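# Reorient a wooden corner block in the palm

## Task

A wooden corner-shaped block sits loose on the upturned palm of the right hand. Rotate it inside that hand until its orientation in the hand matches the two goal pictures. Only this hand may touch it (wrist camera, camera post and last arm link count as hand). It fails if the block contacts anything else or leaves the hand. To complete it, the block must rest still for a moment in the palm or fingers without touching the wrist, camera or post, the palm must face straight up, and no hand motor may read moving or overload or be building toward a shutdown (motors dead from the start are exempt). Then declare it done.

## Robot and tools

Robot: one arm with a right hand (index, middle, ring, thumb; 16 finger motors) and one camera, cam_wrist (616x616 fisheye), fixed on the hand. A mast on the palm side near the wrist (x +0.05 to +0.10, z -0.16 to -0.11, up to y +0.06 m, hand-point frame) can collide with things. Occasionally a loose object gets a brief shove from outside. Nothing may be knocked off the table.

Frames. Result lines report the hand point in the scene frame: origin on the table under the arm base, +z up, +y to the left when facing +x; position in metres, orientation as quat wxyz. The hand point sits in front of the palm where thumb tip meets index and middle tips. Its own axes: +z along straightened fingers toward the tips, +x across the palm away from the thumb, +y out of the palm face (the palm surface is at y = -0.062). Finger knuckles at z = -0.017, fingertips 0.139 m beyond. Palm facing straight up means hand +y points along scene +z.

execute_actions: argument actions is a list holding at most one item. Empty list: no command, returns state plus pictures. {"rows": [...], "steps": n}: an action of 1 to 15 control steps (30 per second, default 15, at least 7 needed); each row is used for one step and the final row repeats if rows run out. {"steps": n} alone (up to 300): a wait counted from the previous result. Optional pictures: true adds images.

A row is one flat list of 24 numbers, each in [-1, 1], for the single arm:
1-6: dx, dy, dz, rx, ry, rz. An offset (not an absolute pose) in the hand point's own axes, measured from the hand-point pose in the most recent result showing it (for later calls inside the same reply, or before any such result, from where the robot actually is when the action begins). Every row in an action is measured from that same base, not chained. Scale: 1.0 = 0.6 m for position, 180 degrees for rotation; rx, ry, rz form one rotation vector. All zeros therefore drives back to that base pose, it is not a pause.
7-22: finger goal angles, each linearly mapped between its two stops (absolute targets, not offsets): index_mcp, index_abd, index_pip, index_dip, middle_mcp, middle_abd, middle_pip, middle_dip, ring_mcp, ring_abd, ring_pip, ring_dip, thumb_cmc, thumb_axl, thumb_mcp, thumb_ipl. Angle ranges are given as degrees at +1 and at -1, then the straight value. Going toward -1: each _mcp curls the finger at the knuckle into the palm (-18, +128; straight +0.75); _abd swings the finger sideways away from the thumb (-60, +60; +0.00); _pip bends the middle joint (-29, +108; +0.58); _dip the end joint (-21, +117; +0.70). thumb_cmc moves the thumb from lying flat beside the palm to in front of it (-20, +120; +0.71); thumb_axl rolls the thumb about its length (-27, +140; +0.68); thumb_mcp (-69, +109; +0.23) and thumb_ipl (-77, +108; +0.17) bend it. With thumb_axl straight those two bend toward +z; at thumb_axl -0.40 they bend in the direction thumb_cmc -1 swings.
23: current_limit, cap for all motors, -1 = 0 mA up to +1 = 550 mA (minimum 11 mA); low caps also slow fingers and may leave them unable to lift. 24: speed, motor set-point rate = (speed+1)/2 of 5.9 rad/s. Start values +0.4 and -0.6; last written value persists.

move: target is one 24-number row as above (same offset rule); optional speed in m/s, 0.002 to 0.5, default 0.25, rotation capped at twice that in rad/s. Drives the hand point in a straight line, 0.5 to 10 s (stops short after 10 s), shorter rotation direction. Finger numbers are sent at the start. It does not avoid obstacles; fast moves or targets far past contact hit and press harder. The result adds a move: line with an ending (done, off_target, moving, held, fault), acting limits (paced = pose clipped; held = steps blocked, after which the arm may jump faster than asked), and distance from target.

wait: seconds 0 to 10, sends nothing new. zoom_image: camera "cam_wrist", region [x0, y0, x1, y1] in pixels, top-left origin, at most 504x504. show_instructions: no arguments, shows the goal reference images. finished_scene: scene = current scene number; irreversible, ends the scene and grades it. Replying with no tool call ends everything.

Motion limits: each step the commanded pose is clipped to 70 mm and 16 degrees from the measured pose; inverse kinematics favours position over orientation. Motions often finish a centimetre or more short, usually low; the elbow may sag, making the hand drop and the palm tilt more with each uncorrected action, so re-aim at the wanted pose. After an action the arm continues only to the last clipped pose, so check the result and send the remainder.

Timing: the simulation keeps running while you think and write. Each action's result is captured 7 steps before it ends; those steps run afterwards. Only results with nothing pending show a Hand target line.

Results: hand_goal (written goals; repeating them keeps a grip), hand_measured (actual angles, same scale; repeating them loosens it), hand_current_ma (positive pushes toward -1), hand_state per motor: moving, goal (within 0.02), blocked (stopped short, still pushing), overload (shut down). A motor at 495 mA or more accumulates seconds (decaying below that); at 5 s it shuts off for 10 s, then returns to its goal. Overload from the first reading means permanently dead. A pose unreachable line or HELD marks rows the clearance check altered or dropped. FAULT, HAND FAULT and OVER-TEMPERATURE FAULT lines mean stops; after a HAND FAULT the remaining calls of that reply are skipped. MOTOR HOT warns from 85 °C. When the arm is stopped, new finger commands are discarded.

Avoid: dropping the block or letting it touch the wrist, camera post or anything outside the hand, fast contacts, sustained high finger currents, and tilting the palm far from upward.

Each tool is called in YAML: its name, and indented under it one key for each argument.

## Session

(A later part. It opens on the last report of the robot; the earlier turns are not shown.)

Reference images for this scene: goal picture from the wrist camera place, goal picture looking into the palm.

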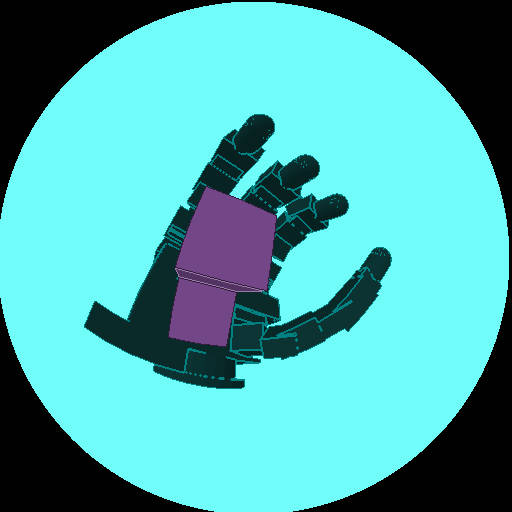

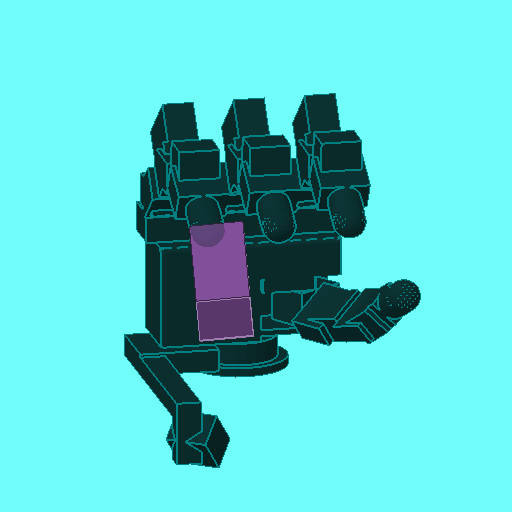

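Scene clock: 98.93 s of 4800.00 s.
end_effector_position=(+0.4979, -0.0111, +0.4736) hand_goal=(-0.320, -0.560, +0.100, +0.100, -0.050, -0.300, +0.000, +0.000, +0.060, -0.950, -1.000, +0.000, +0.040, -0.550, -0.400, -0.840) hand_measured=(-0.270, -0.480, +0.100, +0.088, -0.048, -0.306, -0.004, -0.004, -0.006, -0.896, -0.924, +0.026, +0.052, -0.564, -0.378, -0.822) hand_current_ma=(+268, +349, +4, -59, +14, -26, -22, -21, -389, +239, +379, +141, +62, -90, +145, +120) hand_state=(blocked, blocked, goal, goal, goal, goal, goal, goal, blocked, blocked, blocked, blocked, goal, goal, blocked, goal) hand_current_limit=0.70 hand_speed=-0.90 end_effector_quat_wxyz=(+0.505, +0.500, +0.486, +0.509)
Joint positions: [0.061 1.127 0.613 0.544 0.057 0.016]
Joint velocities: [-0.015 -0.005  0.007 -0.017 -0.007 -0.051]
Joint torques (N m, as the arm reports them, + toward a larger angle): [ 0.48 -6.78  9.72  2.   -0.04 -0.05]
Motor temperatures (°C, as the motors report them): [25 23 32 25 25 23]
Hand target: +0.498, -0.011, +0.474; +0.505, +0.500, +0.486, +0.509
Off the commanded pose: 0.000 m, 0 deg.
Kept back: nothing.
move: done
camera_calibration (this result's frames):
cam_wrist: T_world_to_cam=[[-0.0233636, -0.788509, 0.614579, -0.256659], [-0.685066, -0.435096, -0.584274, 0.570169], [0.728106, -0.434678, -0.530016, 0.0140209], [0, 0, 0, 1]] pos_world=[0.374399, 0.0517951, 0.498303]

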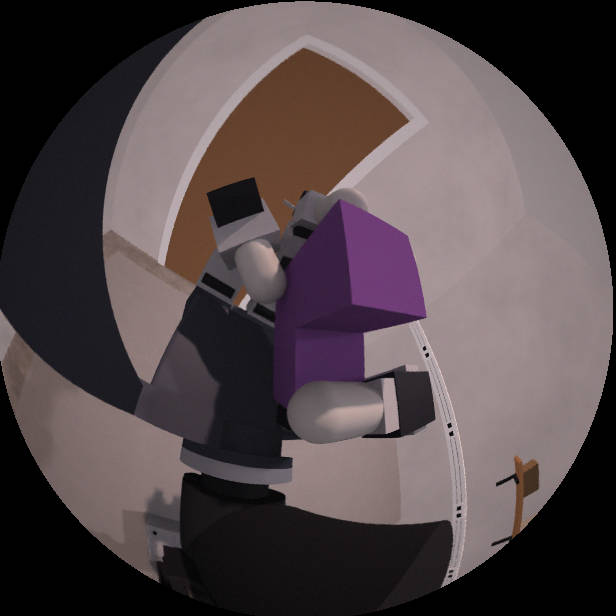

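move:
  target: [0,0,0,0,0,0, -0.32,-0.48,0.1,0.1, -0.05,-0.3,0.0,0.0, 0.06,-0.95,-1.0,0.0, -0.1,-0.55,-0.36,-0.8, 0.7,-0.9]

zoom_image:
  camera: "cam_wrist"
  region: [230, 190, 450, 410]

Scene clock: 100.40 s of 4800.00 s.
end_effector_position=(+0.4979, -0.0111, +0.4736) hand_goal=(-0.320, -0.480, +0.100, +0.100, -0.050, -0.300, +0.000, +0.000, +0.060, -0.950, -1.000, +0.000, -0.100, -0.550, -0.360, -0.800) hand_measured=(-0.270, -0.440, +0.104, +0.094, -0.048, -0.306, -0.004, -0.004, +0.022, -0.896, -0.950, +0.014, -0.082, -0.564, -0.350, -0.796) hand_current_ma=(+267, +173, +17, -35, +14, -26, -22, -21, -223, +239, +251, +75, +96, -90, +64, +29) hand_state=(blocked, blocked, goal, goal, goal, goal, goal, goal, blocked, blocked, blocked, goal, goal, goal, goal, goal) hand_current_limit=0.70 hand_speed=-0.90 end_effector_quat_wxyz=(+0.505, +0.500, +0.486, +0.509)
Joint positions: [0.061 1.127 0.613 0.544 0.057 0.016]
Joint velocities: [-0.015 -0.024 -0.017 -0.017 -0.037  0.022]
Joint torques (N m, as the arm reports them, + toward a larger angle): [ 0.44 -6.8   9.71  1.99 -0.04 -0.05]
Motor temperatures (°C, as the motors report them): [25 23 32 25 25 23]
Hand target: +0.498, -0.011, +0.474; +0.505, +0.500, +0.486, +0.509
Off the commanded pose: 0.000 m, 0 deg.
Kept back: nothing.
move: done
camera_calibration (this result's frames):
cam_wrist: T_world_to_cam=[[-0.0233636, -0.788509, 0.614579, -0.256659], [-0.685066, -0.435096, -0.584274, 0.570169], [0.728106, -0.434678, -0.530016, 0.0140209], [0, 0, 0, 1]] pos_world=[0.374399, 0.0517951, 0.498303]

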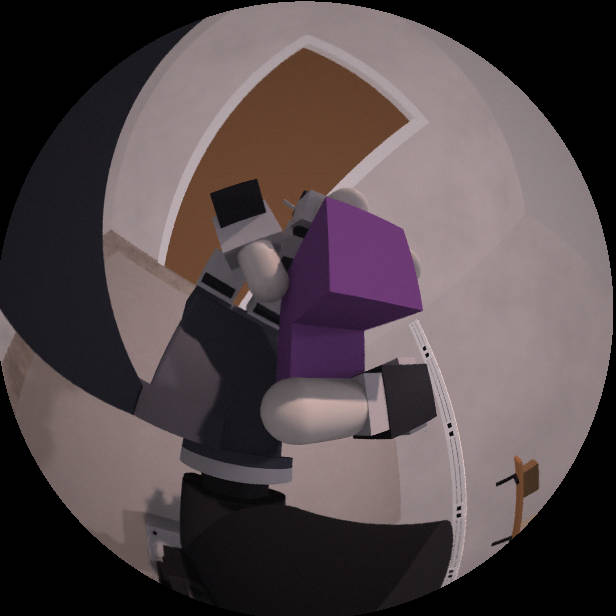

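Region (230, 190, 450, 410) of cam_wrist's 616x616 image, scaled by 2.291, with more detail than that image has.

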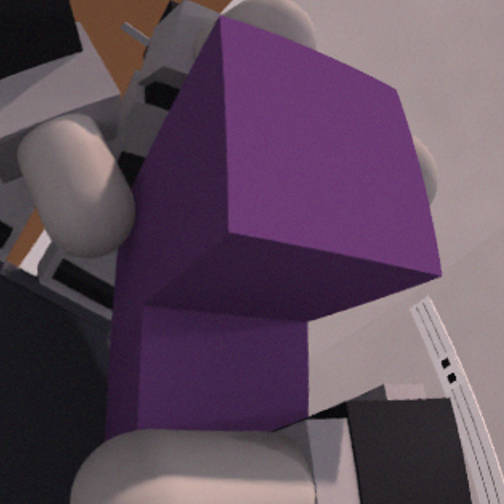

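move:
  target: [0,0,0,0,0,0, -0.3,-0.36,0.1,0.1, -0.16,-0.2,-0.08,-0.05, 0.08,-0.95,-0.95,0.02, -0.1,-0.55,-0.4,-0.88, 0.7,-0.9]

zoom_image:
  camera: "cam_wrist"
  region: [230, 190, 450, 410]

Scene clock: 101.37 s of 4800.00 s.
end_effector_position=(+0.4979, -0.0111, +0.4736) hand_goal=(-0.300, -0.360, +0.100, +0.100, -0.160, -0.200, -0.080, -0.050, +0.080, -0.950, -0.950, +0.020, -0.100, -0.550, -0.400, -0.880) hand_measured=(-0.286, -0.360, +0.102, +0.096, -0.098, -0.202, -0.058, -0.044, +0.064, -0.926, -0.948, +0.020, -0.088, -0.562, -0.380, -0.840) hand_current_ma=(+75, -2, +13, -21, +336, -8, +108, +30, -99, +108, +14, +3, +57, -71, +127, +271) hand_state=(goal, goal, goal, goal, blocked, goal, blocked, goal, goal, blocked, goal, goal, goal, goal, goal, blocked) hand_current_limit=0.70 hand_speed=-0.90 end_effector_quat_wxyz=(+0.505, +0.500, +0.486, +0.509)
Joint positions: [0.061 1.127 0.613 0.544 0.057 0.016]
Joint velocities: [-0.024 -0.005 -0.007  0.002 -0.037 -0.007]
Joint torques (N m, as the arm reports them, + toward a larger angle): [ 0.36 -6.84  9.71  2.   -0.04 -0.06]
Motor temperatures (°C, as the motors report them): [25 23 32 25 25 23]
Hand target: +0.498, -0.011, +0.474; +0.505, +0.500, +0.486, +0.509
Off the commanded pose: 0.000 m, 0 deg.
Kept back: nothing.
move: done
camera_calibration (this result's frames):
cam_wrist: T_world_to_cam=[[-0.0233636, -0.788509, 0.614579, -0.256659], [-0.685066, -0.435096, -0.584274, 0.570169], [0.728106, -0.434678, -0.530016, 0.0140209], [0, 0, 0, 1]] pos_world=[0.374399, 0.0517951, 0.498303]

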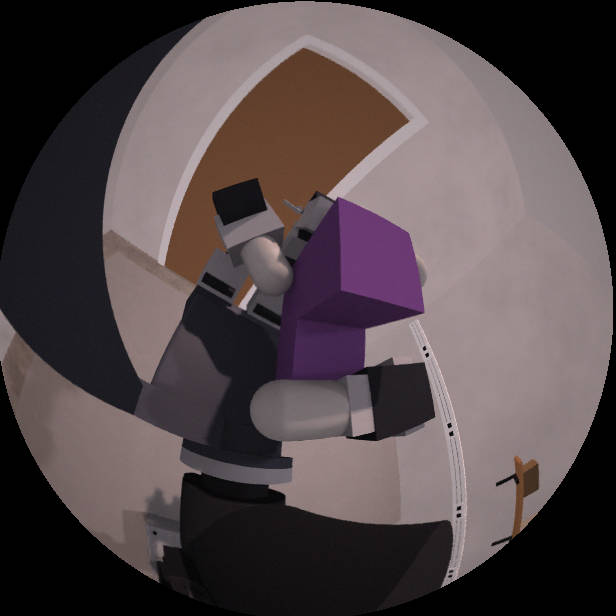

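Region (230, 190, 450, 410) of cam_wrist's 616x616 image, scaled by 2.291, with more detail than that image has.

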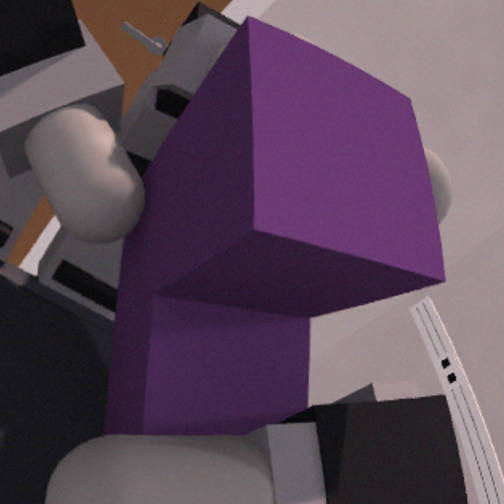

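move:
  target: [0,0,0,0,0,0, -0.3,-0.27,0.1,0.1, -0.17,-0.02,-0.08,-0.05, 0.16,-0.95,-0.97,0.02, -0.1,-0.55,-0.41,-0.9, 0.7,-0.9]

zoom_image:
  camera: "cam_wrist"
  region: [240, 180, 460, 400]

Scene clock: 103.00 s of 4800.00 s.
end_effector_position=(+0.4979, -0.0111, +0.4736) hand_goal=(-0.300, -0.270, +0.100, +0.100, -0.170, -0.020, -0.080, -0.050, +0.160, -0.950, -0.970, +0.020, -0.100, -0.550, -0.410, -0.900) hand_measured=(-0.294, -0.268, +0.100, +0.096, -0.098, -0.044, -0.052, -0.036, +0.162, -0.948, -0.968, +0.020, -0.086, -0.562, -0.382, -0.854) hand_current_ma=(+37, +10, +3, -21, +384, -108, +137, +70, +10, +13, +5, +4, +69, -68, +184, +311) hand_state=(goal, goal, goal, goal, blocked, blocked, blocked, goal, goal, goal, goal, goal, goal, goal, blocked, blocked) hand_current_limit=0.70 hand_speed=-0.90 end_effector_quat_wxyz=(+0.505, +0.500, +0.486, +0.509)
Joint positions: [0.061 1.127 0.613 0.544 0.057 0.016]
Joint velocities: [-0.015 -0.005 -0.007  0.002  0.095 -0.037]
Joint torques (N m, as the arm reports them, + toward a larger angle): [ 0.4  -6.8   9.73  2.   -0.04 -0.06]
Motor temperatures (°C, as the motors report them): [25 23 32 25 25 23]
Hand target: +0.498, -0.011, +0.474; +0.505, +0.500, +0.486, +0.509
Off the commanded pose: 0.000 m, 0 deg.
Kept back: nothing.
move: done
camera_calibration (this result's frames):
cam_wrist: T_world_to_cam=[[-0.0233636, -0.788509, 0.614579, -0.256659], [-0.685066, -0.435096, -0.584274, 0.570169], [0.728106, -0.434678, -0.530016, 0.0140209], [0, 0, 0, 1]] pos_world=[0.374399, 0.0517951, 0.498303]

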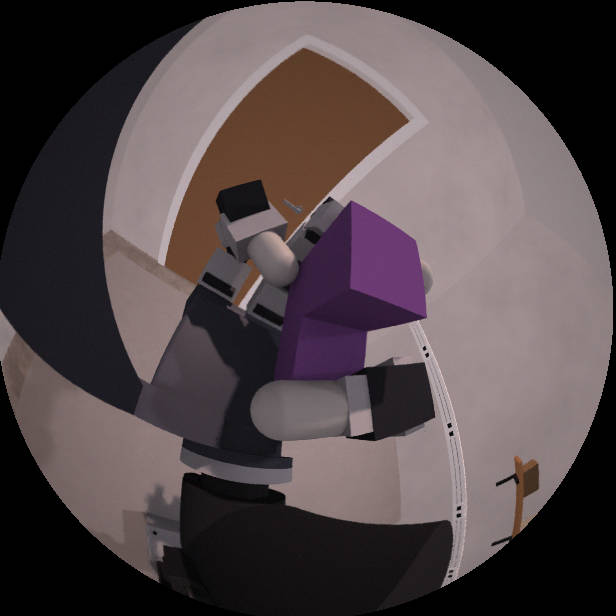

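Region (240, 180, 460, 400) of cam_wrist's 616x616 image, scaled by 2.291, with more detail than that image has.

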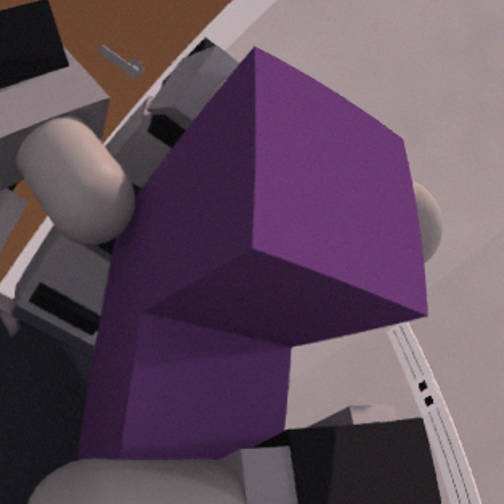

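wait:
  seconds: 1

finished_scene:
  scene: 2

Scene clock: 104.43 s of 4800.00 s.
end_effector_position=(+0.4979, -0.0111, +0.4736) hand_goal=(-0.300, -0.270, +0.100, +0.100, -0.170, -0.020, -0.080, -0.050, +0.160, -0.950, -0.970, +0.020, -0.100, -0.550, -0.410, -0.900) hand_measured=(-0.294, -0.268, +0.100, +0.096, -0.098, -0.044, -0.052, -0.036, +0.162, -0.948, -0.968, +0.020, -0.086, -0.562, -0.382, -0.854) hand_current_ma=(+37, +10, +3, -21, +384, -108, +137, +70, +10, +13, +5, +4, +69, -68, +184, +311) hand_state=(goal, goal, goal, goal, blocked, blocked, blocked, goal, goal, goal, goal, goal, goal, goal, blocked, blocked) hand_current_limit=0.70 hand_speed=-0.90 end_effector_quat_wxyz=(+0.505, +0.500, +0.486, +0.509)
Joint positions: [0.061 1.127 0.613 0.544 0.057 0.016]
Joint velocities: [ 0.024 -0.015 -0.002 -0.012 -0.066  0.037]
Joint torques (N m, as the arm reports them, + toward a larger angle): [ 0.43 -6.8   9.71  2.01 -0.04 -0.06]
Motor temperatures (°C, as the motors report them): [25 23 32 25 25 23]
Hand target: +0.498, -0.011, +0.474; +0.505, +0.500, +0.486, +0.509
Off the commanded pose: 0.000 m, 0 deg.
Kept back: nothing.
Steps of this call (steps 1 to 43: nothing new was sent). Readings (end_effector_position | what the end effector reports):
1: (+0.4979, -0.0111, +0.4736) | hand_goal=(-0.300, -0.270, +0.100, +0.100, -0.170, -0.020, -0.080, -0.050, +0.160, -0.950, -0.970, +0.020, -0.100, -0.550, -0.410, -0.900) hand_measured=(-0.294, -0.268, +0.100, +0.096, -0.098, -0.044, -0.052, -0.036, +0.162, -0.948, -0.968, +0.020, -0.086, -0.562, -0.382, -0.854) hand_current_ma=(+37, +10, +3, -21, +384, -108, +137, +70, +10, +13, +5, +4, +69, -68, +184, +311) hand_state=(goal, goal, goal, goal, blocked, blocked, blocked, goal, goal, goal, goal, goal, goal, goal, blocked, blocked) hand_current_limit=0.70 hand_speed=-0.90
2: (+0.4979, -0.0111, +0.4736) | hand_goal=(-0.300, -0.270, +0.100, +0.100, -0.170, -0.020, -0.080, -0.050, +0.160, -0.950, -0.970, +0.020, -0.100, -0.550, -0.410, -0.900) hand_measured=(-0.294, -0.268, +0.100, +0.096, -0.098, -0.044, -0.052, -0.036, +0.162, -0.948, -0.968, +0.020, -0.086, -0.562, -0.382, -0.854) hand_current_ma=(+37, +10, +3, -21, +384, -108, +137, +70, +10, +13, +5, +4, +69, -68, +184, +311) hand_state=(goal, goal, goal, goal, blocked, blocked, blocked, goal, goal, goal, goal, goal, goal, goal, blocked, blocked) hand_current_limit=0.70 hand_speed=-0.90
4: (+0.4979, -0.0111, +0.4736) | hand_goal=(-0.300, -0.270, +0.100, +0.100, -0.170, -0.020, -0.080, -0.050, +0.160, -0.950, -0.970, +0.020, -0.100, -0.550, -0.410, -0.900) hand_measured=(-0.294, -0.268, +0.100, +0.096, -0.098, -0.044, -0.052, -0.036, +0.162, -0.948, -0.968, +0.020, -0.086, -0.562, -0.382, -0.854) hand_current_ma=(+37, +10, +3, -21, +384, -108, +137, +70, +10, +13, +5, +4, +69, -68, +184, +311) hand_state=(goal, goal, goal, goal, blocked, blocked, blocked, goal, goal, goal, goal, goal, goal, goal, blocked, blocked) hand_current_limit=0.70 hand_speed=-0.90
8: (+0.4979, -0.0111, +0.4736) | hand_goal=(-0.300, -0.270, +0.100, +0.100, -0.170, -0.020, -0.080, -0.050, +0.160, -0.950, -0.970, +0.020, -0.100, -0.550, -0.410, -0.900) hand_measured=(-0.294, -0.268, +0.100, +0.096, -0.098, -0.044, -0.052, -0.036, +0.162, -0.948, -0.968, +0.020, -0.086, -0.562, -0.382, -0.854) hand_current_ma=(+37, +10, +3, -21, +384, -108, +137, +70, +10, +13, +5, +4, +69, -68, +184, +311) hand_state=(goal, goal, goal, goal, blocked, blocked, blocked, goal, goal, goal, goal, goal, goal, goal, blocked, blocked) hand_current_limit=0.70 hand_speed=-0.90
43: the state above
camera_calibration (this result's frames):
cam_wrist: T_world_to_cam=[[-0.0233636, -0.788509, 0.614579, -0.256659], [-0.685066, -0.435096, -0.584274, 0.570169], [0.728106, -0.434678, -0.530016, 0.0140209], [0, 0, 0, 1]] pos_world=[0.374399, 0.0517951, 0.498303]

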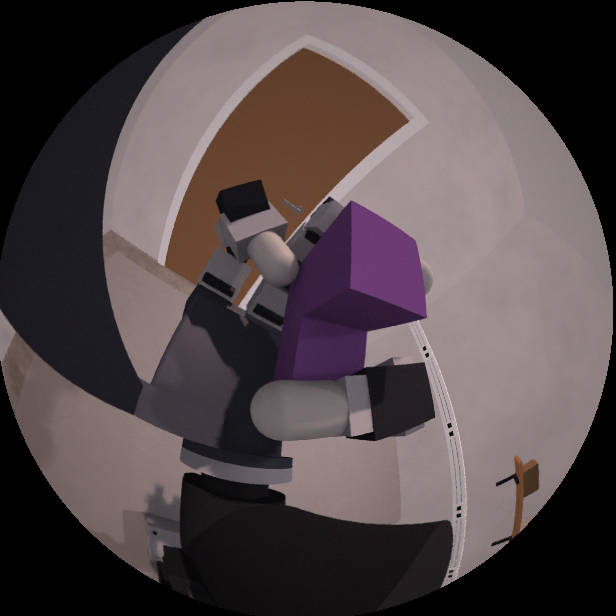

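The scene is finished: the task was done.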